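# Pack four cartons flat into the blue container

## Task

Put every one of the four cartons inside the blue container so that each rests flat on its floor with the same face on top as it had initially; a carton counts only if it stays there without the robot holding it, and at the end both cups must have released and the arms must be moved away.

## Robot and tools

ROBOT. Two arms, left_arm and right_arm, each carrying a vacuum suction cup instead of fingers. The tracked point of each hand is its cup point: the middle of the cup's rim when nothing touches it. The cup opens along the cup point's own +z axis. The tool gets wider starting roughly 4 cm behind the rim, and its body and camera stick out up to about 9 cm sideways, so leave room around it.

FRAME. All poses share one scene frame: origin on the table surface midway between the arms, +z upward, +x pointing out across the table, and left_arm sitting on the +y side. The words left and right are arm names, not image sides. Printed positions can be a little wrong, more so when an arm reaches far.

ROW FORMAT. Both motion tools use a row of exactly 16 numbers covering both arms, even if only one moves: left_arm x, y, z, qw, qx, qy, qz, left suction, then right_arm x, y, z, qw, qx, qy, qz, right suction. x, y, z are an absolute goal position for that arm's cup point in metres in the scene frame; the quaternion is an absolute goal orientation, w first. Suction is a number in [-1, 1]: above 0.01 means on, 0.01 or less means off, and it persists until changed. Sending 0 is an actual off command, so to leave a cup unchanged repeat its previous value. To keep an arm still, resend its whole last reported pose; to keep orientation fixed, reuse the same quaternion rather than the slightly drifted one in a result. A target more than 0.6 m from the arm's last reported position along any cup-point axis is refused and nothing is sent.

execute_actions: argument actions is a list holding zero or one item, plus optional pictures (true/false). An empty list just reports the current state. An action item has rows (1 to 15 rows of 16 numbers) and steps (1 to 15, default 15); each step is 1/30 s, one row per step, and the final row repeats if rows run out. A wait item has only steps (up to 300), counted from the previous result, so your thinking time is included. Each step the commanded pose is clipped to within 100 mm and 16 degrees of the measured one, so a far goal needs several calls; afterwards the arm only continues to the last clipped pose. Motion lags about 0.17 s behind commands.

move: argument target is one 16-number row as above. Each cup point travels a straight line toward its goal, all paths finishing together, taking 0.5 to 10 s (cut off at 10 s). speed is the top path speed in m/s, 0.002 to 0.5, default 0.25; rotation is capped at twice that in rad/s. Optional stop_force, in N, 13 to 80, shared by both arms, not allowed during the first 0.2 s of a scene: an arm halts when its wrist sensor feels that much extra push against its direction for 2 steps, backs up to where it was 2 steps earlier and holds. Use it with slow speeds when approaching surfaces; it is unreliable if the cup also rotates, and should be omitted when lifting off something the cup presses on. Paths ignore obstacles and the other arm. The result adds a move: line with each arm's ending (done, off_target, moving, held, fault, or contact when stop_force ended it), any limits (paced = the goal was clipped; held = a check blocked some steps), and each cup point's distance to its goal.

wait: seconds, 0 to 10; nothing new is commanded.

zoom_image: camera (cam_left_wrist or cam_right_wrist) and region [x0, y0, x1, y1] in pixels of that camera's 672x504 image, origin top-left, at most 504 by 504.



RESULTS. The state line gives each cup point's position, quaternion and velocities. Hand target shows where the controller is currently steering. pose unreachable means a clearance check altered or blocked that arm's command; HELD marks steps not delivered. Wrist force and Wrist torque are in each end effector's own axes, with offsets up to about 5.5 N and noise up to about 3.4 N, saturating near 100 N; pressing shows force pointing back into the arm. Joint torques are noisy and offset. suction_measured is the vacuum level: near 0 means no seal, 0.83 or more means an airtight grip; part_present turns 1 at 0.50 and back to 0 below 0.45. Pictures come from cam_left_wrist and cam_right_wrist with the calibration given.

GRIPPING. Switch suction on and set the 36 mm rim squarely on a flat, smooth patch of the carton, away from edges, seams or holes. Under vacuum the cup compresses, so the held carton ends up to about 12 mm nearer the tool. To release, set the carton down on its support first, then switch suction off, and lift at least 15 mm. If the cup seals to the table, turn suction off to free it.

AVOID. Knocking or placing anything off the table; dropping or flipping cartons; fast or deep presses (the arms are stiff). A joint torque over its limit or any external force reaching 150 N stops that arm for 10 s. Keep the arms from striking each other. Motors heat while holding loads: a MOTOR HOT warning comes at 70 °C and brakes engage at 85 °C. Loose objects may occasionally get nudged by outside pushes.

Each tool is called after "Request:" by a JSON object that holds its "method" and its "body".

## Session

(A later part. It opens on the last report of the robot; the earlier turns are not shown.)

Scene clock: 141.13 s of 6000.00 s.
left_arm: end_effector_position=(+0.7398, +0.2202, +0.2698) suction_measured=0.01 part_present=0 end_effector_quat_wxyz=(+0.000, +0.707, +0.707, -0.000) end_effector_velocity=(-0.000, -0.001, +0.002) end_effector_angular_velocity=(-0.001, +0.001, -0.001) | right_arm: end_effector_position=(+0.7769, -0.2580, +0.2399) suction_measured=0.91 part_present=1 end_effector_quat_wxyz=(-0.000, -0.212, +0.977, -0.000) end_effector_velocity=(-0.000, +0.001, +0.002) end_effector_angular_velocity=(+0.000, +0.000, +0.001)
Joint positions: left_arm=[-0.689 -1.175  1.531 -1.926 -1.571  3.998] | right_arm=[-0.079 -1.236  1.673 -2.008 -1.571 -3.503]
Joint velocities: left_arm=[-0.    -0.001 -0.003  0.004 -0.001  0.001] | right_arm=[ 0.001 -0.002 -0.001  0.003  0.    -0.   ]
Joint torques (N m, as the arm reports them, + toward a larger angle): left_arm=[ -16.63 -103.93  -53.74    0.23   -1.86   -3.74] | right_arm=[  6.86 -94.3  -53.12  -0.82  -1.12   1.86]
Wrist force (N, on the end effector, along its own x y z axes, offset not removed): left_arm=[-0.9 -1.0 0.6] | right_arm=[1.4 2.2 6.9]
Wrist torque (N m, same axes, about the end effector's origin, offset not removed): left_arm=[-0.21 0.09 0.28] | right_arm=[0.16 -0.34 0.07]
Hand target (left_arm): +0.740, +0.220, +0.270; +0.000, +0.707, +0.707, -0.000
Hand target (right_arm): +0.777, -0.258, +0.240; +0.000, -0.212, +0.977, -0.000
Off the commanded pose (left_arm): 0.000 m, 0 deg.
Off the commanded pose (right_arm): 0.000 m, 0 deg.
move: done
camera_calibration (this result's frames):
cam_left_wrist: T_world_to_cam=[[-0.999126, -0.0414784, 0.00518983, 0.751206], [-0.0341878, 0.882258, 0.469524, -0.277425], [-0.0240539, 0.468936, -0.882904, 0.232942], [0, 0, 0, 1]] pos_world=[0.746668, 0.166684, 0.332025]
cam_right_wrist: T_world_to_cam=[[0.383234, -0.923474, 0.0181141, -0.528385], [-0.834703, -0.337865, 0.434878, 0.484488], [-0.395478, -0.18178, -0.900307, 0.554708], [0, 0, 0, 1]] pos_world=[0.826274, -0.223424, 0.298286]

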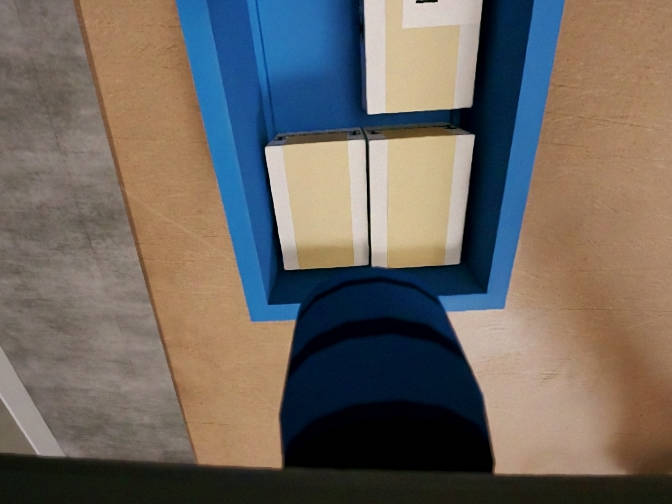

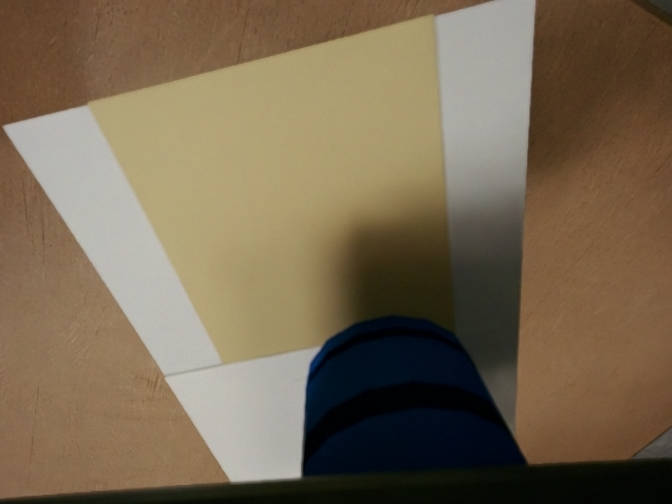

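Request:
{"method": "move", "body": {"target": [0.45,0.62,0.3,0,0.707,0.707,0,0, 0.777,-0.258,0.25,0,-0.212,0.977,0,1]}}

Request:
{"method": "move", "body": {"target": [0.45,0.62,0.3,0,0.707,0.707,0,0, 0.768,0.0,0.25,0,0.731,0.682,0,1], "speed": 0.15}}

Scene clock: 161.00 s of 6000.00 s.
left_arm: end_effector_position=(+0.4504, +0.6200, +0.2996) suction_measured=0.01 part_present=0 end_effector_quat_wxyz=(-0.000, +0.707, +0.707, +0.000) end_effector_velocity=(-0.002, +0.002, -0.000) end_effector_angular_velocity=(+0.000, +0.001, -0.001) | right_arm: end_effector_position=(+0.7770, -0.2580, +0.2500) suction_measured=0.91 part_present=1 end_effector_quat_wxyz=(-0.000, -0.212, +0.977, +0.000) end_effector_velocity=(+0.000, -0.000, -0.002) end_effector_angular_velocity=(-0.000, +0.002, -0.000)
Joint positions: left_arm=[-0.435 -1.886  2.218 -1.902 -1.571  4.253] | right_arm=[-0.079 -1.242  1.662 -1.991 -1.571 -3.503]
Joint velocities: left_arm=[ 0.003 -0.004  0.003  0.002 -0.     0.003] | right_arm=[-0.     0.002  0.     0.    -0.     0.   ]
Joint torques (N m, as the arm reports them, + toward a larger angle): left_arm=[ 17.96 -37.19 -31.06   0.41  -1.75   4.34] | right_arm=[ -5.36 -92.39 -54.42  -1.16  -0.96  -0.61]
Wrist force (N, on the end effector, along its own x y z axes, offset not removed): left_arm=[0.4 -0.5 -3.1] | right_arm=[0.8 1.8 6.9]
Wrist torque (N m, same axes, about the end effector's origin, offset not removed): left_arm=[0.01 -0.22 0.10] | right_arm=[0.22 -0.33 0.14]
Hand target (left_arm): +0.450, +0.620, +0.300; -0.000, +0.707, +0.707, +0.000
Hand target (right_arm): +0.777, -0.258, +0.250; +0.000, -0.212, +0.977, -0.000
Off the commanded pose (left_arm): 0.001 m, 0 deg.
Off the commanded pose (right_arm): 0.000 m, 0 deg.
After step 90, 14.23 s passed at rest.
move: done
camera_calibration (this result's frames):
cam_left_wrist: T_world_to_cam=[[-0.999125, -0.0414972, 0.00527385, 0.478501], [-0.0341578, 0.882119, 0.469786, -0.654069], [-0.024147, 0.469195, -0.882764, 0.0646567], [0, 0, 0, 1]] pos_world=[0.457302, 0.566486, 0.361826]
cam_right_wrist: T_world_to_cam=[[0.38322, -0.92348, 0.0181141, -0.52861], [-0.834708, -0.337852, 0.434878, 0.480204], [-0.395481, -0.181774, -0.900307, 0.56385], [0, 0, 0, 1]] pos_world=[0.826396, -0.22343, 0.308384]

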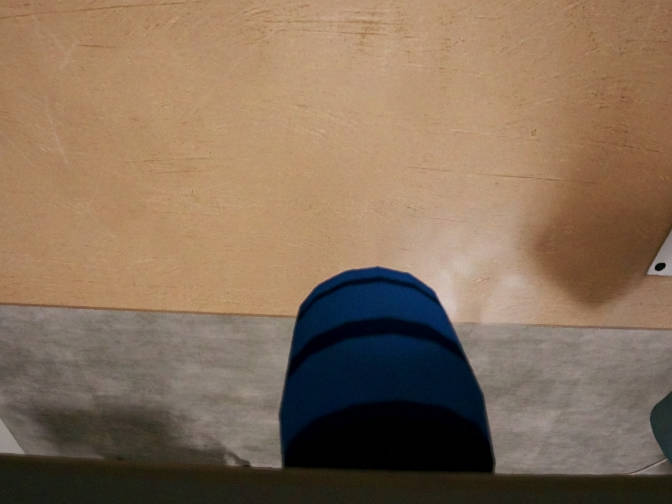

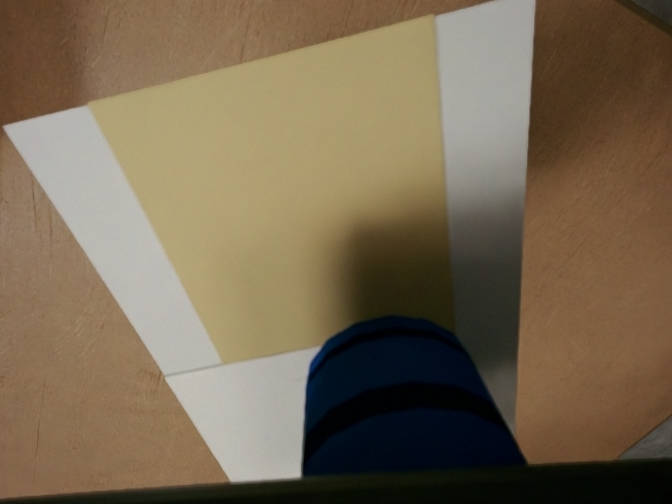

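Scene clock: 168.33 s of 6000.00 s.
left_arm: end_effector_position=(+0.4500, +0.6200, +0.3000) suction_measured=0.01 part_present=0 end_effector_quat_wxyz=(+0.000, +0.707, +0.707, +0.000) end_effector_velocity=(+0.000, +0.000, +0.000) end_effector_angular_velocity=(+0.001, -0.001, -0.001) | right_arm: end_effector_position=(+0.7674, -0.0002, +0.2500) suction_measured=0.91 part_present=1 end_effector_quat_wxyz=(-0.000, +0.731, +0.683, -0.000) end_effector_velocity=(-0.000, +0.002, -0.000) end_effector_angular_velocity=(-0.001, +0.001, -0.014)
Joint positions: left_arm=[-0.435 -1.887  2.218 -1.901 -1.571  4.252] | right_arm=[ 0.208 -1.098  1.453 -1.925 -1.571 -1.15 ]
Joint velocities: left_arm=[ 0.     0.    -0.001  0.     0.001  0.001] | right_arm=[ 0.002  0.002 -0.002  0.002 -0.     0.016]
Joint torques (N m, as the arm reports them, + toward a larger angle): left_arm=[-18.14 -37.91 -30.45  -0.28  -1.82  -3.42] | right_arm=[  9.17 -77.42 -54.68  -1.7   -1.96   1.2 ]
Wrist force (N, on the end effector, along its own x y z axes, offset not removed): left_arm=[1.4 -3.9 -1.5] | right_arm=[-0.3 3.4 5.1]
Wrist torque (N m, same axes, about the end effector's origin, offset not removed): left_arm=[-0.65 -0.26 0.00] | right_arm=[0.35 -0.14 0.11]
Hand target (left_arm): +0.450, +0.620, +0.300; +0.000, +0.707, +0.707, +0.000
Hand target (right_arm): +0.767, -0.000, +0.250; -0.000, +0.731, +0.682, -0.000
Off the commanded pose (left_arm): 0.000 m, 0 deg.
Off the commanded pose (right_arm): 0.001 m, 0 deg.
move: done
camera_calibration (this result's frames):
cam_left_wrist: T_world_to_cam=[[-0.999126, -0.0414806, 0.00520392, 0.478081], [-0.0341821, 0.882238, 0.469561, -0.654248], [-0.0240688, 0.468972, -0.882885, 0.0651373], [0, 0, 0, 1]] pos_world=[0.456867, 0.566486, 0.36223]
cam_right_wrist: T_world_to_cam=[[-0.994657, 0.101559, 0.0185234, 0.770638], [0.0994841, 0.895039, 0.43475, -0.157326], [0.0275737, 0.43427, -0.90036, 0.282445], [0, 0, 0, 1]] pos_world=[0.774384, -0.06011, 0.308425]

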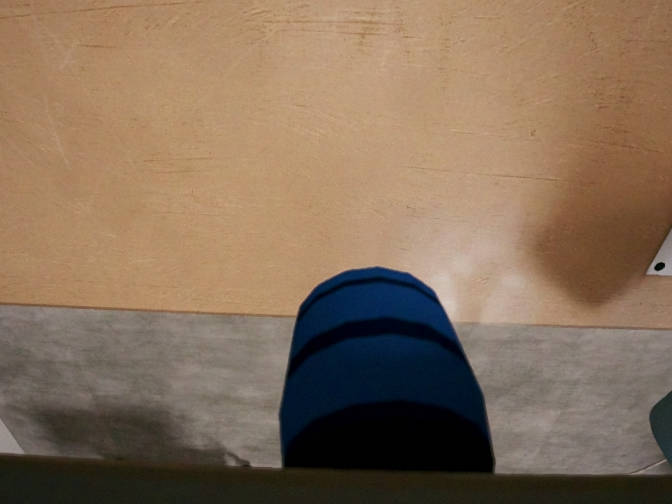

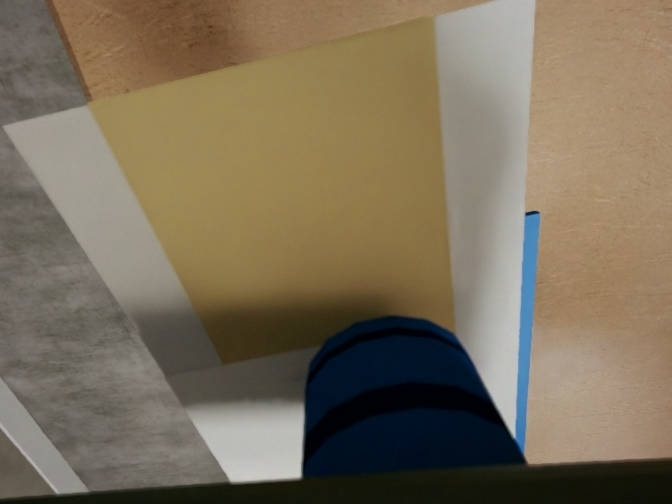

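Request:
{"method": "move", "body": {"target": [0.45,0.62,0.3,0,0.707,0.707,0,0, 0.768,0.122,0.235,0,0.731,0.682,0,1], "speed": 0.12}}

Scene clock: 175.03 s of 6000.00 s.
left_arm: end_effector_position=(+0.4500, +0.6200, +0.3000) suction_measured=0.01 part_present=0 end_effector_quat_wxyz=(-0.000, +0.707, +0.707, -0.000) end_effector_velocity=(+0.000, +0.001, -0.000) end_effector_angular_velocity=(+0.002, -0.001, -0.000) | right_arm: end_effector_position=(+0.7677, +0.1217, +0.2351) suction_measured=0.91 part_present=1 end_effector_quat_wxyz=(-0.000, +0.731, +0.682, -0.000) end_effector_velocity=(+0.001, +0.002, -0.000) end_effector_angular_velocity=(-0.001, -0.001, -0.000)
Joint positions: left_arm=[-0.435 -1.887  2.218 -1.901 -1.571  4.252] | right_arm=[ 0.323 -0.981  1.297 -1.886 -1.571 -1.033]
Joint velocities: left_arm=[ 0.     0.    -0.    -0.     0.002  0.   ] | right_arm=[ 0.002  0.003 -0.004  0.001 -0.002  0.002]
Joint torques (N m, as the arm reports them, + toward a larger angle): left_arm=[-17.18 -37.21 -31.15  -0.22  -1.98  -3.29] | right_arm=[ 10.02 -89.78 -56.77  -1.42  -2.36   1.75]
Wrist force (N, on the end effector, along its own x y z axes, offset not removed): left_arm=[-3.5 -4.9 2.6] | right_arm=[-0.3 4.6 6.5]
Wrist torque (N m, same axes, about the end effector's origin, offset not removed): left_arm=[-0.58 0.31 0.33] | right_arm=[0.54 -0.09 0.07]
Hand target (left_arm): +0.450, +0.620, +0.300; +0.000, +0.707, +0.707, +0.000
Hand target (right_arm): +0.768, +0.122, +0.235; -0.000, +0.731, +0.682, -0.000
Off the commanded pose (left_arm): 0.000 m, 0 deg.
Off the commanded pose (right_arm): 0.000 m, 0 deg.
After step 90, 2.13 s passed at rest.
move: done
camera_calibration (this result's frames):
cam_left_wrist: T_world_to_cam=[[-0.999126, -0.0414802, 0.00520436, 0.47808], [-0.0341815, 0.882238, 0.46956, -0.654248], [-0.0240689, 0.468972, -0.882885, 0.0651378], [0, 0, 0, 1]] pos_world=[0.456867, 0.566486, 0.36223]
cam_right_wrist: T_world_to_cam=[[-0.9945, 0.103133, 0.0182837, 0.758557], [0.100792, 0.894835, 0.434869, -0.261005], [0.0284884, 0.43432, -0.900308, 0.21527], [0, 0, 0, 1]] pos_world=[0.77456, 0.0618275, 0.293443]

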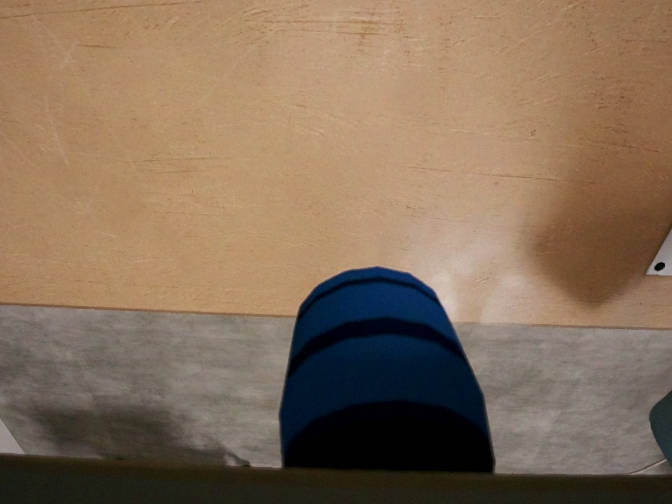

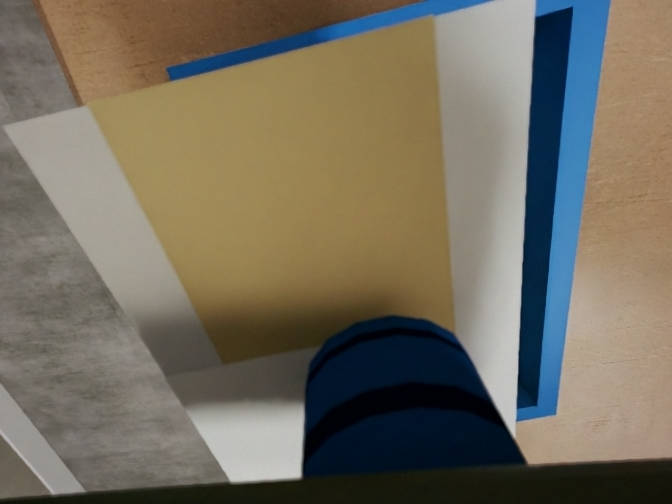

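Request:
{"method": "move", "body": {"target": [0.45,0.62,0.3,0,0.707,0.707,0,0, 0.768,0.122,0.15,0,0.731,0.682,0,1], "speed": 0.012, "stop_force": 13}}

Scene clock: 191.90 s of 6000.00 s.
left_arm: end_effector_position=(+0.4500, +0.6200, +0.3000) suction_measured=0.01 part_present=0 end_effector_quat_wxyz=(-0.000, +0.707, +0.707, -0.000) end_effector_velocity=(-0.000, +0.001, -0.001) end_effector_angular_velocity=(+0.002, +0.000, +0.002) | right_arm: end_effector_position=(+0.7681, +0.1220, +0.1503) suction_measured=0.91 part_present=1 end_effector_quat_wxyz=(+0.000, +0.731, +0.682, -0.000) end_effector_velocity=(-0.000, +0.001, -0.003) end_effector_angular_velocity=(-0.000, -0.000, +0.001)
Joint positions: left_arm=[-0.435 -1.887  2.218 -1.901 -1.571  4.252] | right_arm=[ 0.324 -0.928  1.368 -2.011 -1.571 -1.033]
Joint velocities: left_arm=[ 0.     0.     0.001 -0.     0.002 -0.001] | right_arm=[ 0.001  0.002  0.002 -0.004 -0.    -0.   ]
Joint torques (N m, as the arm reports them, + toward a larger angle): left_arm=[-17.34 -34.73 -34.07  -0.19  -1.82  -3.29] | right_arm=[ -7.76 -89.79 -40.68  -8.15   1.65  -1.93]
Wrist force (N, on the end effector, along its own x y z axes, offset not removed): left_arm=[-4.3 -1.1 -3.3] | right_arm=[0.3 1.2 8.0]
Wrist torque (N m, same axes, about the end effector's origin, offset not removed): left_arm=[-0.28 0.59 0.24] | right_arm=[-0.01 -0.20 0.10]
Hand target (left_arm): +0.450, +0.620, +0.300; +0.000, +0.707, +0.707, +0.000
Hand target (right_arm): +0.768, +0.122, +0.150; -0.000, +0.731, +0.682, -0.000
Off the commanded pose (left_arm): 0.000 m, 0 deg.
Off the commanded pose (right_arm): 0.000 m, 0 deg.
After step 90, 6.57 s passed at rest.
move: done
camera_calibration (this result's frames):
cam_left_wrist: T_world_to_cam=[[-0.999126, -0.0414802, 0.00520446, 0.47808], [-0.0341815, 0.882238, 0.469561, -0.654248], [-0.024069, 0.468972, -0.882885, 0.0651376], [0, 0, 0, 1]] pos_world=[0.456867, 0.566486, 0.36223]
cam_right_wrist: T_world_to_cam=[[-0.994502, 0.103134, 0.0181178, 0.760479], [0.100721, 0.894848, 0.43486, -0.224388], [0.0286361, 0.434294, -0.900316, 0.1387], [0, 0, 0, 1]] pos_world=[0.774927, 0.0621253, 0.208673]

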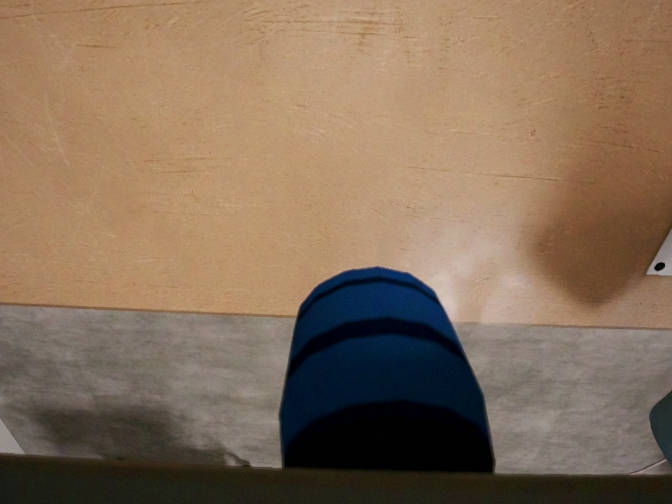

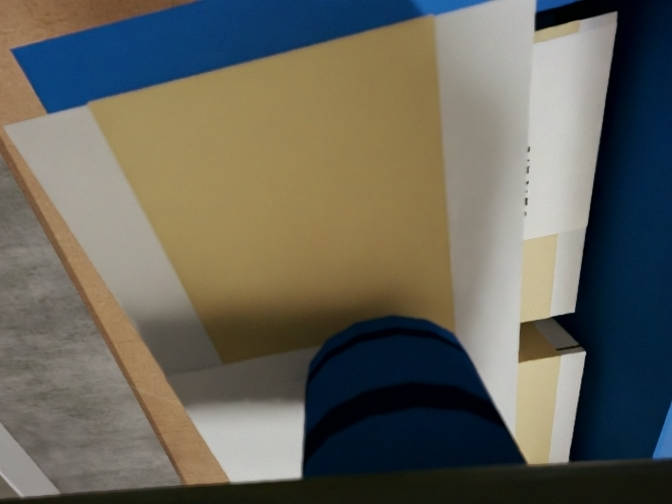

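Inside the rim. Continue.

Request:
{"method": "move", "body": {"target": [0.45,0.62,0.3,0,0.707,0.707,0,0, 0.768,0.122,0.065,0,0.731,0.682,0,1], "speed": 0.008, "stop_force": 13}}

Scene clock: 203.47 s of 6000.00 s.
left_arm: end_effector_position=(+0.4500, +0.6200, +0.3000) suction_measured=0.01 part_present=0 end_effector_quat_wxyz=(-0.000, +0.707, +0.707, -0.000) end_effector_velocity=(+0.000, +0.000, +0.000) end_effector_angular_velocity=(+0.000, -0.000, -0.000) | right_arm: end_effector_position=(+0.7681, +0.1221, +0.0852) suction_measured=0.91 part_present=1 end_effector_quat_wxyz=(-0.000, +0.731, +0.682, +0.000) end_effector_velocity=(-0.000, -0.000, +0.003) end_effector_angular_velocity=(-0.000, +0.001, -0.000)
Joint positions: left_arm=[-0.435 -1.887  2.218 -1.901 -1.571  4.252] | right_arm=[ 0.324 -0.878  1.409 -2.102 -1.571 -1.033]
Joint velocities: left_arm=[ 0. -0. -0.  0.  0.  0.] | right_arm=[-0.    -0.002 -0.001  0.005  0.    -0.   ]
Joint torques (N m, as the arm reports them, + toward a larger angle): left_arm=[-17.58 -34.45 -36.3   -0.19  -2.06  -3.35] | right_arm=[ -6.37 -98.64 -36.86   1.79  -3.04  -1.83]
Wrist force (N, on the end effector, along its own x y z axes, offset not removed): left_arm=[-3.0 1.9 -2.6] | right_arm=[17.0 -2.2 -15.8]
Wrist torque (N m, same axes, about the end effector's origin, offset not removed): left_arm=[0.40 0.36 0.18] | right_arm=[-0.03 -1.28 0.08]
Hand target (left_arm): +0.450, +0.620, +0.300; +0.000, +0.707, +0.707, +0.000
Hand target (right_arm): +0.768, +0.122, +0.086; +0.000, +0.731, +0.682, +0.000
Off the commanded pose (left_arm): 0.000 m, 0 deg.
Off the commanded pose (right_arm): 0.020 m, 0 deg.
After step 90, 0.10 s passed at rest.
move: contact (right_arm)
camera_calibration (this result's frames):
cam_left_wrist: T_world_to_cam=[[-0.999126, -0.0414801, 0.00520435, 0.47808], [-0.0341815, 0.882238, 0.469561, -0.654248], [-0.0240689, 0.468972, -0.882885, 0.0651377], [0, 0, 0, 1]] pos_world=[0.456867, 0.566486, 0.36223]
cam_right_wrist: T_world_to_cam=[[-0.994504, 0.103129, 0.0180459, 0.761678], [0.100677, 0.894725, 0.435122, -0.196139], [0.0287274, 0.434547, -0.900191, 0.0799863], [0, 0, 0, 1]] pos_world=[0.774941, 0.0621819, 0.143602]

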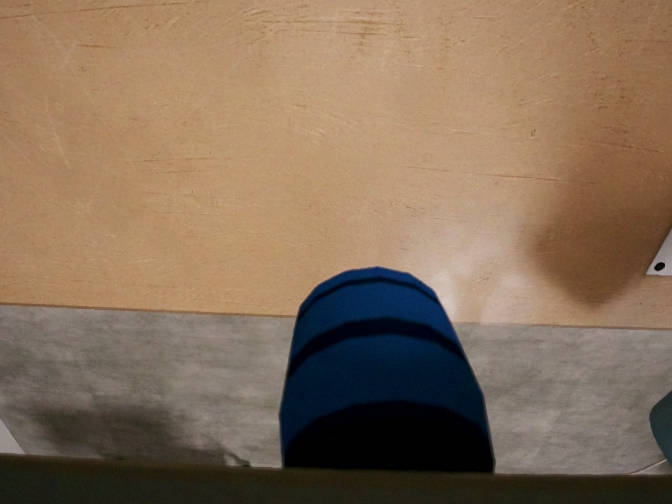

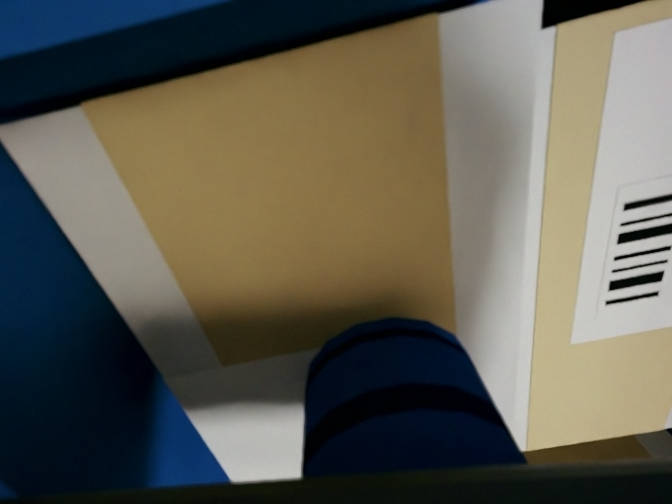

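Request:
{"method": "move", "body": {"target": [0.45,0.62,0.3,0,0.707,0.707,0,0, 0.7673,0.129,0.089,0,0.731,0.682,0,1], "speed": 0.008}}

Request:
{"method": "move", "body": {"target": [0.45,0.62,0.3,0,0.707,0.707,0,0, 0.7673,0.129,0.068,0,0.731,0.682,0,1], "speed": 0.006, "stop_force": 13}}

Scene clock: 214.00 s of 6000.00 s.
left_arm: end_effector_position=(+0.4500, +0.6200, +0.3000) suction_measured=0.01 part_present=0 end_effector_quat_wxyz=(-0.000, +0.707, +0.707, -0.000) end_effector_velocity=(+0.000, +0.000, +0.000) end_effector_angular_velocity=(+0.001, -0.001, +0.000) | right_arm: end_effector_position=(+0.7673, +0.1288, +0.0889) suction_measured=0.91 part_present=1 end_effector_quat_wxyz=(+0.000, +0.731, +0.682, +0.000) end_effector_velocity=(-0.000, +0.002, +0.002) end_effector_angular_velocity=(+0.000, -0.001, +0.000)
Joint positions: left_arm=[-0.435 -1.887  2.218 -1.901 -1.571  4.252] | right_arm=[ 0.33  -0.876  1.398 -2.093 -1.571 -1.026]
Joint velocities: left_arm=[-0.     0.    -0.001  0.     0.002 -0.   ] | right_arm=[ 0.002 -0.    -0.003  0.002 -0.     0.002]
Joint torques (N m, as the arm reports them, + toward a larger angle): left_arm=[-17.18 -31.68 -39.4   -0.47  -1.87  -3.24] | right_arm=[ 11.12 -90.03 -52.95  -1.33  -0.1    1.39]
Wrist force (N, on the end effector, along its own x y z axes, offset not removed): left_arm=[-3.8 2.2 -3.7] | right_arm=[-0.5 3.0 8.2]
Wrist torque (N m, same axes, about the end effector's origin, offset not removed): left_arm=[0.36 0.45 0.14] | right_arm=[0.38 -0.08 0.12]
Hand target (left_arm): +0.450, +0.620, +0.300; +0.000, +0.707, +0.707, +0.000
Hand target (right_arm): +0.767, +0.129, +0.089; -0.000, +0.731, +0.682, -0.000
Off the commanded pose (left_arm): 0.000 m, 0 deg.
Off the commanded pose (right_arm): 0.000 m, 0 deg.
After step 90, 6.37 s passed at rest.
move: done
camera_calibration (this result's frames):
cam_left_wrist: T_world_to_cam=[[-0.999126, -0.0414802, 0.00520448, 0.47808], [-0.0341815, 0.882238, 0.469561, -0.654248], [-0.024069, 0.468972, -0.882885, 0.0651376], [0, 0, 0, 1]] pos_world=[0.456867, 0.566486, 0.36223]
cam_right_wrist: T_world_to_cam=[[-0.994503, 0.103131, 0.0181066, 0.760126], [0.100713, 0.894841, 0.434874, -0.203672], [0.0286463, 0.434307, -0.900309, 0.0805159], [0, 0, 0, 1]] pos_world=[0.774153, 0.0688929, 0.147297]

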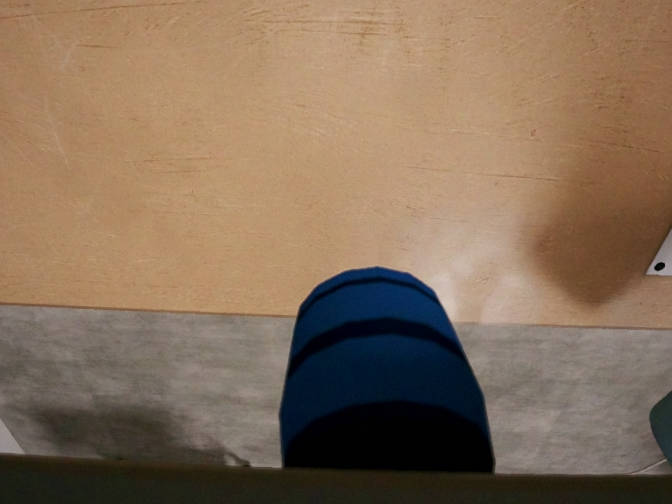

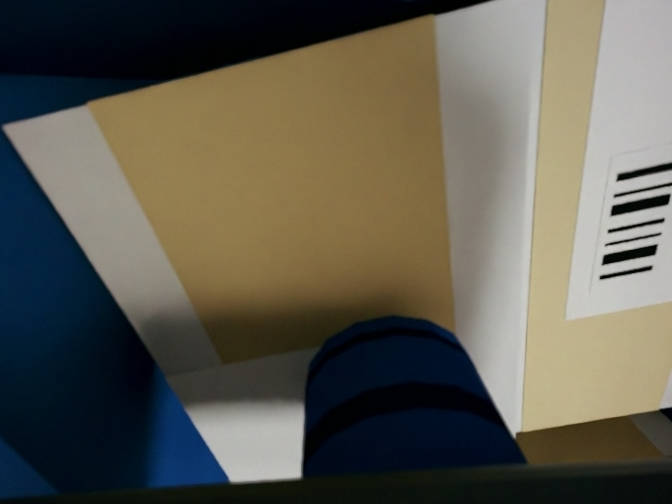

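Scene clock: 216.37 s of 6000.00 s.
left_arm: end_effector_position=(+0.4500, +0.6200, +0.3000) suction_measured=0.01 part_present=0 end_effector_quat_wxyz=(-0.000, +0.707, +0.707, -0.000) end_effector_velocity=(+0.000, -0.000, +0.000) end_effector_angular_velocity=(-0.000, -0.000, -0.000) | right_arm: end_effector_position=(+0.7674, +0.1289, +0.0770) suction_measured=0.91 part_present=1 end_effector_quat_wxyz=(+0.000, +0.731, +0.682, +0.000) end_effector_velocity=(-0.001, -0.000, +0.001) end_effector_angular_velocity=(-0.001, +0.002, +0.000)
Joint positions: left_arm=[-0.435 -1.887  2.218 -1.901 -1.571  4.252] | right_arm=[ 0.33  -0.866  1.404 -2.109 -1.571 -1.026]
Joint velocities: left_arm=[-0. -0. -0.  0.  0.  0.] | right_arm=[ 0.    -0.002  0.     0.004  0.    -0.   ]
Joint torques (N m, as the arm reports them, + toward a larger angle): left_arm=[-17.05 -32.64 -39.41  -0.26  -1.93  -3.28] | right_arm=[  6.74 -92.1  -38.02  -0.68   0.22   1.65]
Wrist force (N, on the end effector, along its own x y z axes, offset not removed): left_arm=[-0.6 -0.6 0.4] | right_arm=[-6.0 -5.8 -20.5]
Wrist torque (N m, same axes, about the end effector's origin, offset not removed): left_arm=[-0.10 0.00 0.22] | right_arm=[0.04 -0.08 0.03]
Hand target (left_arm): +0.450, +0.620, +0.300; +0.000, +0.707, +0.707, +0.000
Hand target (right_arm): +0.767, +0.129, +0.077; +0.000, +0.731, +0.682, +0.000
Off the commanded pose (left_arm): 0.000 m, 0 deg.
Off the commanded pose (right_arm): 0.009 m, 0 deg.
move: contact (right_arm)
camera_calibration (this result's frames):
cam_left_wrist: T_world_to_cam=[[-0.999126, -0.0414801, 0.00520445, 0.47808], [-0.0341814, 0.882238, 0.469561, -0.654248], [-0.024069, 0.468972, -0.882885, 0.0651377], [0, 0, 0, 1]] pos_world=[0.456867, 0.566486, 0.36223]
cam_right_wrist: T_world_to_cam=[[-0.994503, 0.103161, 0.0179161, 0.760414], [0.100654, 0.894793, 0.434988, -0.198576], [0.0288426, 0.4344, -0.900258, 0.0695994], [0, 0, 0, 1]] pos_world=[0.774215, 0.0690052, 0.135412]

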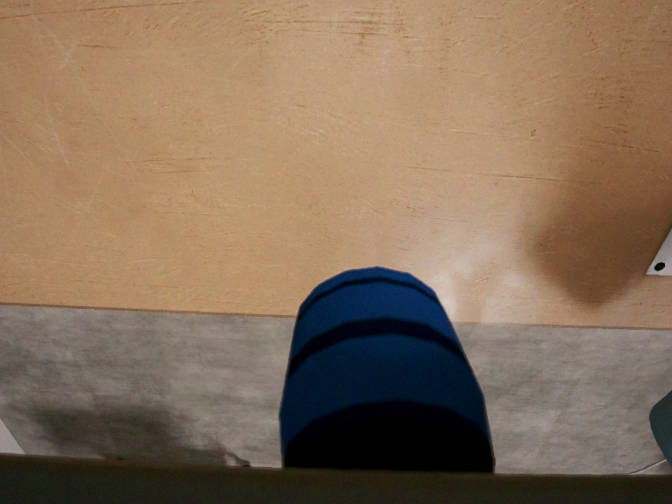

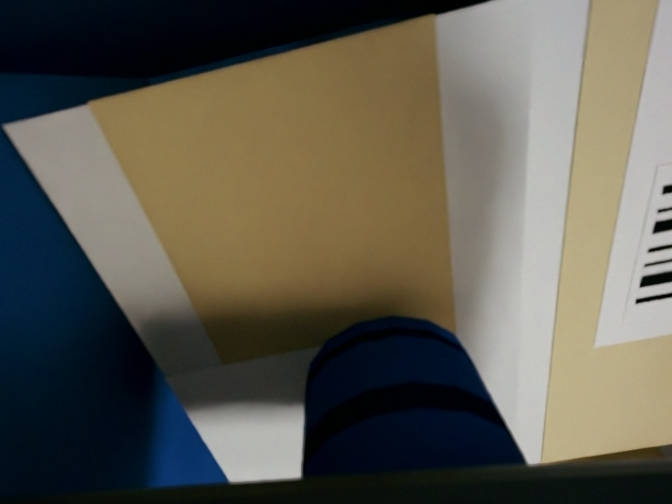

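On the floor (pure axial contact). Release and lift.

Request:
{"method": "move", "body": {"target": [0.45,0.62,0.3,0,0.707,0.707,0,0, 0.7673,0.129,0.080,0,0.731,0.682,0,0], "speed": 0.01}}

Request:
{"method": "wait", "body": {"seconds": 1}}

Request:
{"method": "move", "body": {"target": [0.45,0.62,0.3,0,0.707,0.707,0,0, 0.7673,0.129,0.12,0,0.731,0.682,0,0], "speed": 0.03}}

Request:
{"method": "move", "body": {"target": [0.45,0.62,0.3,0,0.707,0.707,0,0, 0.74,0.19,0.3,0,0.731,0.682,0,0], "speed": 0.15}}

Scene clock: 225.20 s of 6000.00 s.
left_arm: end_effector_position=(+0.4500, +0.6200, +0.3000) suction_measured=0.01 part_present=0 end_effector_quat_wxyz=(-0.000, +0.707, +0.707, -0.000) end_effector_velocity=(+0.000, -0.000, +0.000) end_effector_angular_velocity=(-0.000, -0.000, +0.001) | right_arm: end_effector_position=(+0.7673, +0.1290, +0.0799) suction_measured=0.00 part_present=0 end_effector_quat_wxyz=(+0.000, +0.731, +0.682, -0.000) end_effector_velocity=(-0.001, +0.001, +0.001) end_effector_angular_velocity=(-0.000, +0.000, +0.001)
Joint positions: left_arm=[-0.435 -1.887  2.218 -1.901 -1.571  4.252] | right_arm=[ 0.33  -0.868  1.402 -2.105 -1.571 -1.026]
Joint velocities: left_arm=[ 0.    -0.    -0.    -0.    -0.    -0.001] | right_arm=[ 0.001 -0.    -0.001  0.002 -0.     0.   ]
Joint torques (N m, as the arm reports them, + toward a larger angle): left_arm=[-16.49 -30.54 -41.05  -0.15  -1.99  -3.27] | right_arm=[   9.45 -103.54  -43.79    0.12    0.21    1.84]
Wrist force (N, on the end effector, along its own x y z axes, offset not removed): left_arm=[-2.9 -2.0 -2.1] | right_arm=[0.3 -1.1 -9.6]
Wrist torque (N m, same axes, about the end effector's origin, offset not removed): left_arm=[-0.24 0.42 0.03] | right_arm=[-0.07 -0.41 0.04]
Hand target (left_arm): +0.450, +0.620, +0.300; +0.000, +0.707, +0.707, +0.000
Hand target (right_arm): +0.767, +0.129, +0.080; +0.000, +0.731, +0.682, +0.000
Off the commanded pose (left_arm): 0.000 m, 0 deg.
Off the commanded pose (right_arm): 0.000 m, 0 deg.
After step 90, 5.13 s passed at rest.
move: done
camera_calibration (this result's frames):
cam_left_wrist: T_world_to_cam=[[-0.999126, -0.0414803, 0.00520441, 0.47808], [-0.0341816, 0.882238, 0.469561, -0.654248], [-0.024069, 0.468972, -0.882885, 0.0651377], [0, 0, 0, 1]] pos_world=[0.456867, 0.566486, 0.36223]
cam_right_wrist: T_world_to_cam=[[-0.994498, 0.103177, 0.0181148, 0.760288], [0.100759, 0.894839, 0.434869, -0.199899], [0.0286588, 0.434302, -0.900311, 0.0722851], [0, 0, 0, 1]] pos_world=[0.774175, 0.0690397, 0.138237]

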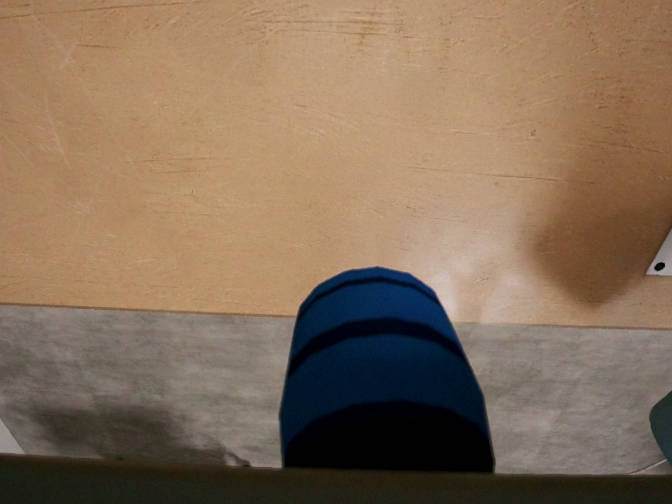

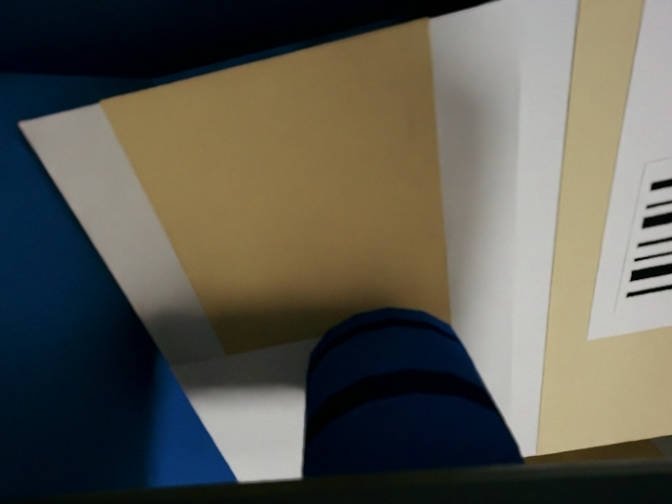

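Scene clock: 226.20 s of 6000.00 s.
left_arm: end_effector_position=(+0.4500, +0.6200, +0.3000) suction_measured=0.01 part_present=0 end_effector_quat_wxyz=(-0.000, +0.707, +0.707, +0.000) end_effector_velocity=(+0.000, -0.000, +0.000) end_effector_angular_velocity=(+0.000, -0.001, -0.000) | right_arm: end_effector_position=(+0.7673, +0.1290, +0.0800) suction_measured=0.00 part_present=0 end_effector_quat_wxyz=(+0.000, +0.731, +0.682, -0.000) end_effector_velocity=(+0.000, -0.000, +0.001) end_effector_angular_velocity=(+0.000, -0.001, -0.000)
Joint positions: left_arm=[-0.435 -1.887  2.218 -1.901 -1.571  4.252] | right_arm=[ 0.33  -0.868  1.402 -2.105 -1.571 -1.026]
Joint velocities: left_arm=[ 0.     0.    -0.001 -0.     0.     0.   ] | right_arm=[-0.    -0.001  0.    -0.    -0.    -0.   ]
Joint torques (N m, as the arm reports them, + toward a larger angle): left_arm=[-17.41 -31.15 -41.21  -0.3   -1.89  -3.32] | right_arm=[  11.86 -103.27  -43.68   -0.04    0.94    1.7 ]
Wrist force (N, on the end effector, along its own x y z axes, offset not removed): left_arm=[0.0 -0.7 1.0] | right_arm=[0.4 0.8 -8.1]
Wrist torque (N m, same axes, about the end effector's origin, offset not removed): left_arm=[-0.03 -0.13 0.11] | right_arm=[0.20 -0.45 0.01]
Hand target (left_arm): +0.450, +0.620, +0.300; +0.000, +0.707, +0.707, +0.000
Hand target (right_arm): +0.767, +0.129, +0.080; +0.000, +0.731, +0.682, +0.000
Off the commanded pose (left_arm): 0.000 m, 0 deg.
Off the commanded pose (right_arm): 0.000 m, 0 deg.
Steps of this call (steps 1 to 30: nothing new was sent). Readings (end_effector_position | what the end effector reports):
1: left_arm (+0.4500, +0.6200, +0.3000) | right_arm (+0.7673, +0.1290, +0.0799) | left_arm suction_measured=0.01 part_present=0 | right_arm suction_measured=0.00 part_present=0
2: left_arm (+0.4500, +0.6200, +0.3000) | right_arm (+0.7673, +0.1290, +0.0799) | left_arm suction_measured=0.01 part_present=0 | right_arm suction_measured=0.00 part_present=0
4: left_arm (+0.4500, +0.6200, +0.3000) | right_arm (+0.7673, +0.1290, +0.0800) | left_arm suction_measured=0.01 part_present=0 | right_arm suction_measured=0.00 part_present=0
8: left_arm (+0.4500, +0.6200, +0.3000) | right_arm (+0.7673, +0.1290, +0.0800) | left_arm suction_measured=0.01 part_present=0 | right_arm suction_measured=0.00 part_present=0
30: the state above
camera_calibration (this result's frames):
cam_left_wrist: T_world_to_cam=[[-0.999126, -0.0414803, 0.0052044, 0.47808], [-0.0341816, 0.882238, 0.469561, -0.654248], [-0.024069, 0.468972, -0.882885, 0.0651376], [0, 0, 0, 1]] pos_world=[0.456867, 0.566486, 0.36223]
cam_right_wrist: T_world_to_cam=[[-0.994503, 0.103134, 0.0181099, 0.760261], [0.100718, 0.894842, 0.434872, -0.199972], [0.0286448, 0.434306, -0.90031, 0.0724105], [0, 0, 0, 1]] pos_world=[0.774149, 0.0690861, 0.138386]

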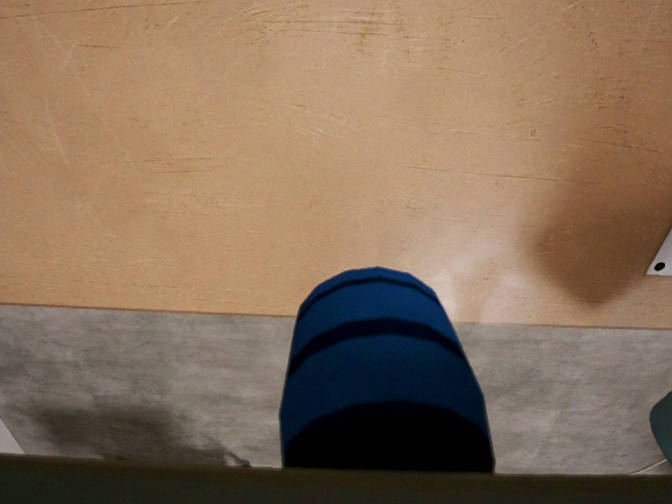

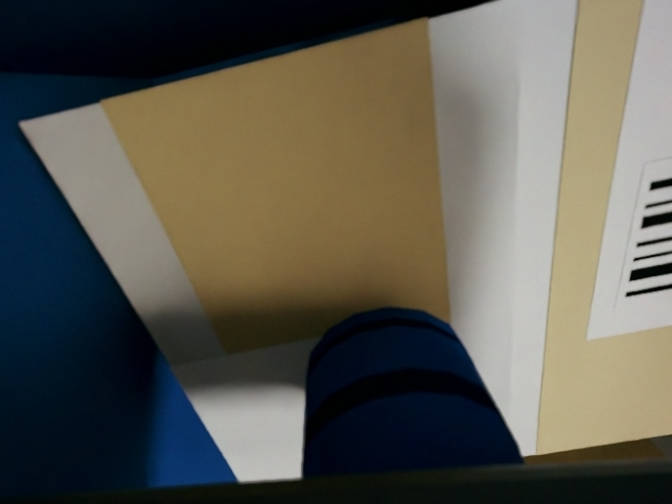

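Scene clock: 227.90 s of 6000.00 s.
left_arm: end_effector_position=(+0.4500, +0.6200, +0.3000) suction_measured=0.01 part_present=0 end_effector_quat_wxyz=(-0.000, +0.707, +0.707, -0.000) end_effector_velocity=(+0.000, +0.000, +0.000) end_effector_angular_velocity=(+0.001, -0.001, +0.000) | right_arm: end_effector_position=(+0.7673, +0.1290, +0.1198) suction_measured=0.00 part_present=0 end_effector_quat_wxyz=(+0.000, +0.731, +0.682, +0.000) end_effector_velocity=(+0.000, -0.001, +0.003) end_effector_angular_velocity=(-0.000, -0.000, -0.001)
Joint positions: left_arm=[-0.435 -1.887  2.218 -1.901 -1.571  4.252] | right_arm=[ 0.33  -0.9    1.38  -2.05  -1.571 -1.026]
Joint velocities: left_arm=[-0.     0.    -0.    -0.     0.001 -0.   ] | right_arm=[-0.001 -0.003 -0.001  0.004 -0.     0.   ]
Joint torques (N m, as the arm reports them, + toward a larger angle): left_arm=[-16.53 -30.57 -41.84  -0.13  -1.75  -3.27] | right_arm=[  11.2  -114.56  -49.5    -0.76    2.02    1.68]
Wrist force (N, on the end effector, along its own x y z axes, offset not removed): left_arm=[-5.1 3.0 0.2] | right_arm=[1.5 3.7 4.2]
Wrist torque (N m, same axes, about the end effector's origin, offset not removed): left_arm=[0.56 0.49 0.22] | right_arm=[0.35 -0.34 0.08]
Hand target (left_arm): +0.450, +0.620, +0.300; +0.000, +0.707, +0.707, +0.000
Hand target (right_arm): +0.767, +0.129, +0.120; +0.000, +0.731, +0.682, +0.000
Off the commanded pose (left_arm): 0.000 m, 0 deg.
Off the commanded pose (right_arm): 0.000 m, 0 deg.
move: done
camera_calibration (this result's frames):
cam_left_wrist: T_world_to_cam=[[-0.999126, -0.0414804, 0.00520441, 0.47808], [-0.0341817, 0.882238, 0.469561, -0.654248], [-0.0240691, 0.468972, -0.882885, 0.0651378], [0, 0, 0, 1]] pos_world=[0.456867, 0.566486, 0.36223]
cam_right_wrist: T_world_to_cam=[[-0.994503, 0.103134, 0.0181068, 0.75951], [0.100716, 0.894841, 0.434874, -0.217252], [0.0286475, 0.434307, -0.900309, 0.108228], [0, 0, 0, 1]] pos_world=[0.774115, 0.0690705, 0.178164]

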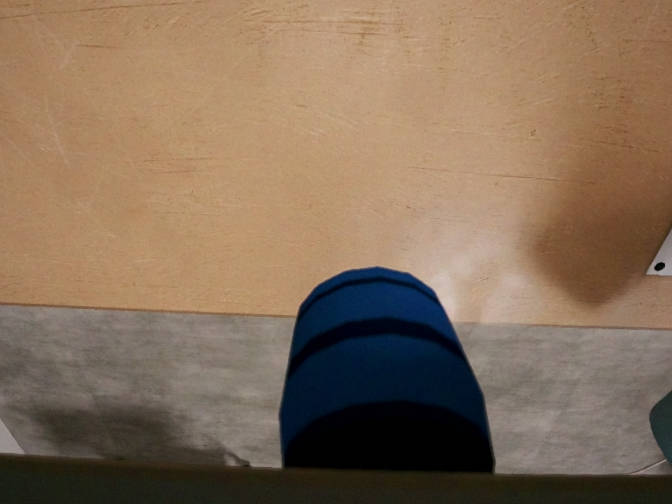

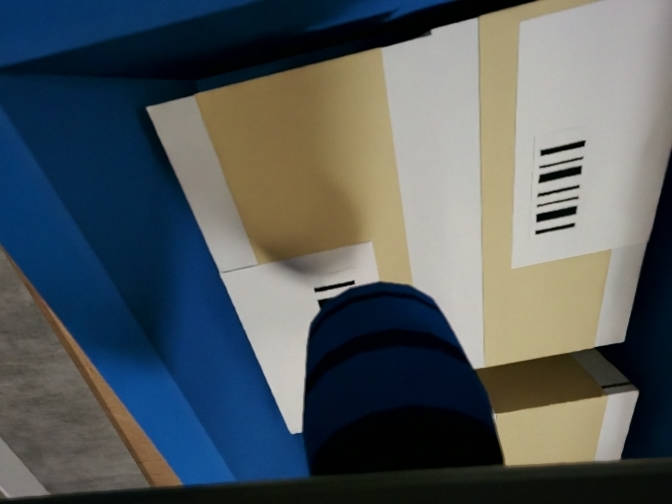

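Scene clock: 229.73 s of 6000.00 s.
left_arm: end_effector_position=(+0.4500, +0.6200, +0.3000) suction_measured=0.01 part_present=0 end_effector_quat_wxyz=(-0.000, +0.707, +0.707, -0.000) end_effector_velocity=(-0.000, +0.000, -0.001) end_effector_angular_velocity=(+0.001, +0.001, -0.000) | right_arm: end_effector_position=(+0.7397, +0.1898, +0.2998) suction_measured=0.00 part_present=0 end_effector_quat_wxyz=(-0.000, +0.731, +0.682, -0.000) end_effector_velocity=(-0.001, +0.002, +0.001) end_effector_angular_velocity=(-0.001, +0.002, +0.001)
Joint positions: left_arm=[-0.435 -1.887  2.218 -1.901 -1.571  4.252] | right_arm=[ 0.396 -0.975  1.169 -1.765 -1.571 -0.961]
Joint velocities: left_arm=[-0.     0.     0.001  0.     0.001  0.   ] | right_arm=[ 0.002  0.001 -0.005  0.005 -0.     0.001]
Joint torques (N m, as the arm reports them, + toward a larger angle): left_arm=[-15.96 -28.89 -42.67  -0.37  -2.    -3.21] | right_arm=[  11.76 -107.54  -54.52   -0.54   -2.24    1.85]
Wrist force (N, on the end effector, along its own x y z axes, offset not removed): left_arm=[-1.5 -0.4 -3.8] | right_arm=[1.5 2.3 3.2]
Wrist torque (N m, same axes, about the end effector's origin, offset not removed): left_arm=[0.04 0.16 -0.11] | right_arm=[0.10 -0.39 0.02]
Hand target (left_arm): +0.450, +0.620, +0.300; +0.000, +0.707, +0.707, +0.000
Hand target (right_arm): +0.740, +0.190, +0.300; -0.000, +0.731, +0.682, -0.000
Off the commanded pose (left_arm): 0.000 m, 0 deg.
Off the commanded pose (right_arm): 0.000 m, 0 deg.
move: done
camera_calibration (this result's frames):
cam_left_wrist: T_world_to_cam=[[-0.999126, -0.0414802, 0.00520463, 0.47808], [-0.0341814, 0.882238, 0.469561, -0.654248], [-0.0240692, 0.468972, -0.882885, 0.0651375], [0, 0, 0, 1]] pos_world=[0.456867, 0.566486, 0.36223]
cam_right_wrist: T_world_to_cam=[[-0.994501, 0.103132, 0.0182161, 0.722541], [0.100759, 0.8948, 0.434949, -0.347201], [0.0285571, 0.434392, -0.900271, 0.244724], [0, 0, 0, 1]] pos_world=[0.746562, 0.129853, 0.35817]

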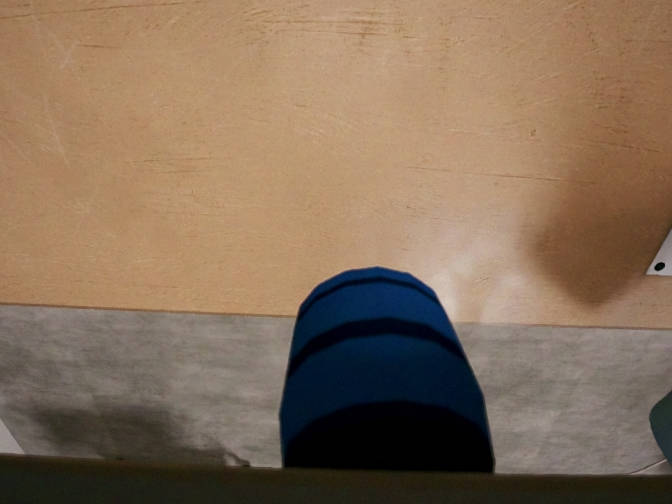

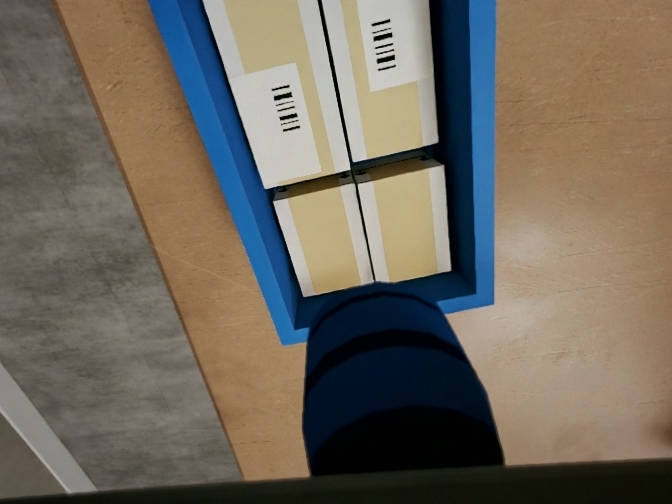

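All four in and flat.

Request:
{"method": "move", "body": {"target": [0.45,0.62,0.3,0,0.707,0.707,0,0, 0.6,-0.2,0.3,0,0.731,0.682,0,0]}}

Request:
{"method": "finished_scene", "body": {"scene": 2}}

Scene clock: 236.43 s of 6000.00 s.
left_arm: end_effector_position=(+0.4500, +0.6200, +0.3000) suction_measured=0.01 part_present=0 end_effector_quat_wxyz=(-0.000, +0.707, +0.707, -0.000) end_effector_velocity=(-0.000, +0.000, -0.000) end_effector_angular_velocity=(+0.001, +0.000, -0.001) | right_arm: end_effector_position=(+0.6010, -0.1999, +0.2999) suction_measured=0.00 part_present=0 end_effector_quat_wxyz=(+0.000, +0.731, +0.682, +0.000) end_effector_velocity=(-0.001, -0.003, +0.001) end_effector_angular_velocity=(+0.000, -0.001, +0.000)
Joint positions: left_arm=[-0.435 -1.887  2.218 -1.901 -1.571  4.252] | right_arm=[ 0.023 -1.507  1.892 -1.957 -1.571 -1.333]
Joint velocities: left_arm=[0.    0.    0.001 0.    0.001 0.001] | right_arm=[-0.004 -0.004  0.003  0.001  0.    -0.004]
Joint torques (N m, as the arm reports them, + toward a larger angle): left_arm=[-15.1  -27.92 -44.05  -0.49  -1.93  -3.31] | right_arm=[ -6.14 -62.11 -36.8   -7.44   2.24  -2.33]
Wrist force (N, on the end effector, along its own x y z axes, offset not removed): left_arm=[-5.2 0.7 -2.5] | right_arm=[3.0 3.3 2.2]
Wrist torque (N m, same axes, about the end effector's origin, offset not removed): left_arm=[0.15 0.66 0.39] | right_arm=[0.28 -0.64 0.17]
Hand target (left_arm): +0.450, +0.620, +0.300; +0.000, +0.707, +0.707, +0.000
Hand target (right_arm): +0.601, -0.200, +0.300; +0.000, +0.731, +0.682, +0.000
Off the commanded pose (left_arm): 0.000 m, 0 deg.
Off the commanded pose (right_arm): 0.001 m, 0 deg.
After step 90, 1.40 s passed at rest.
move: done
camera_calibration (this result's frames):
cam_left_wrist: T_world_to_cam=[[-0.999126, -0.0414801, 0.00520448, 0.47808], [-0.0341814, 0.882238, 0.469561, -0.654248], [-0.024069, 0.468972, -0.882885, 0.0651376], [0, 0, 0, 1]] pos_world=[0.456867, 0.566486, 0.36223]
cam_right_wrist: T_world_to_cam=[[-0.994509, 0.103149, 0.0176583, 0.624951], [0.100527, 0.894736, 0.435134, 0.015451], [0.0290841, 0.43452, -0.900192, 0.417674], [0, 0, 0, 1]] pos_world=[0.607819, -0.259776, 0.358228]

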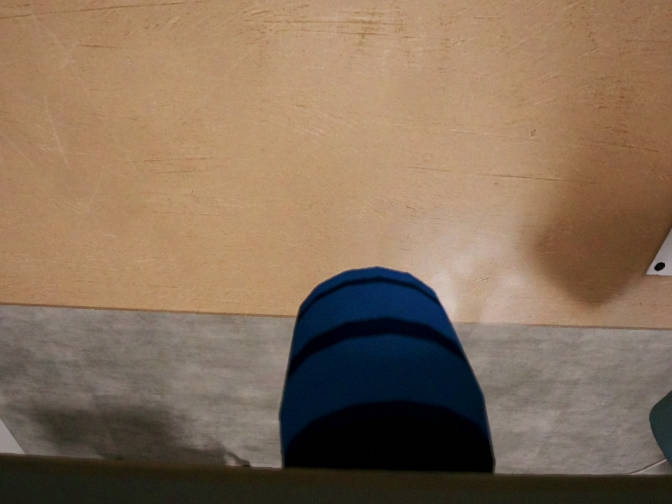

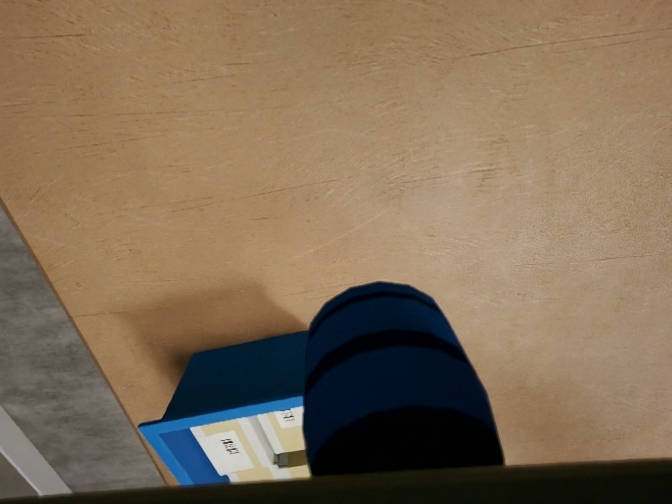

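The scene is finished: the task was done.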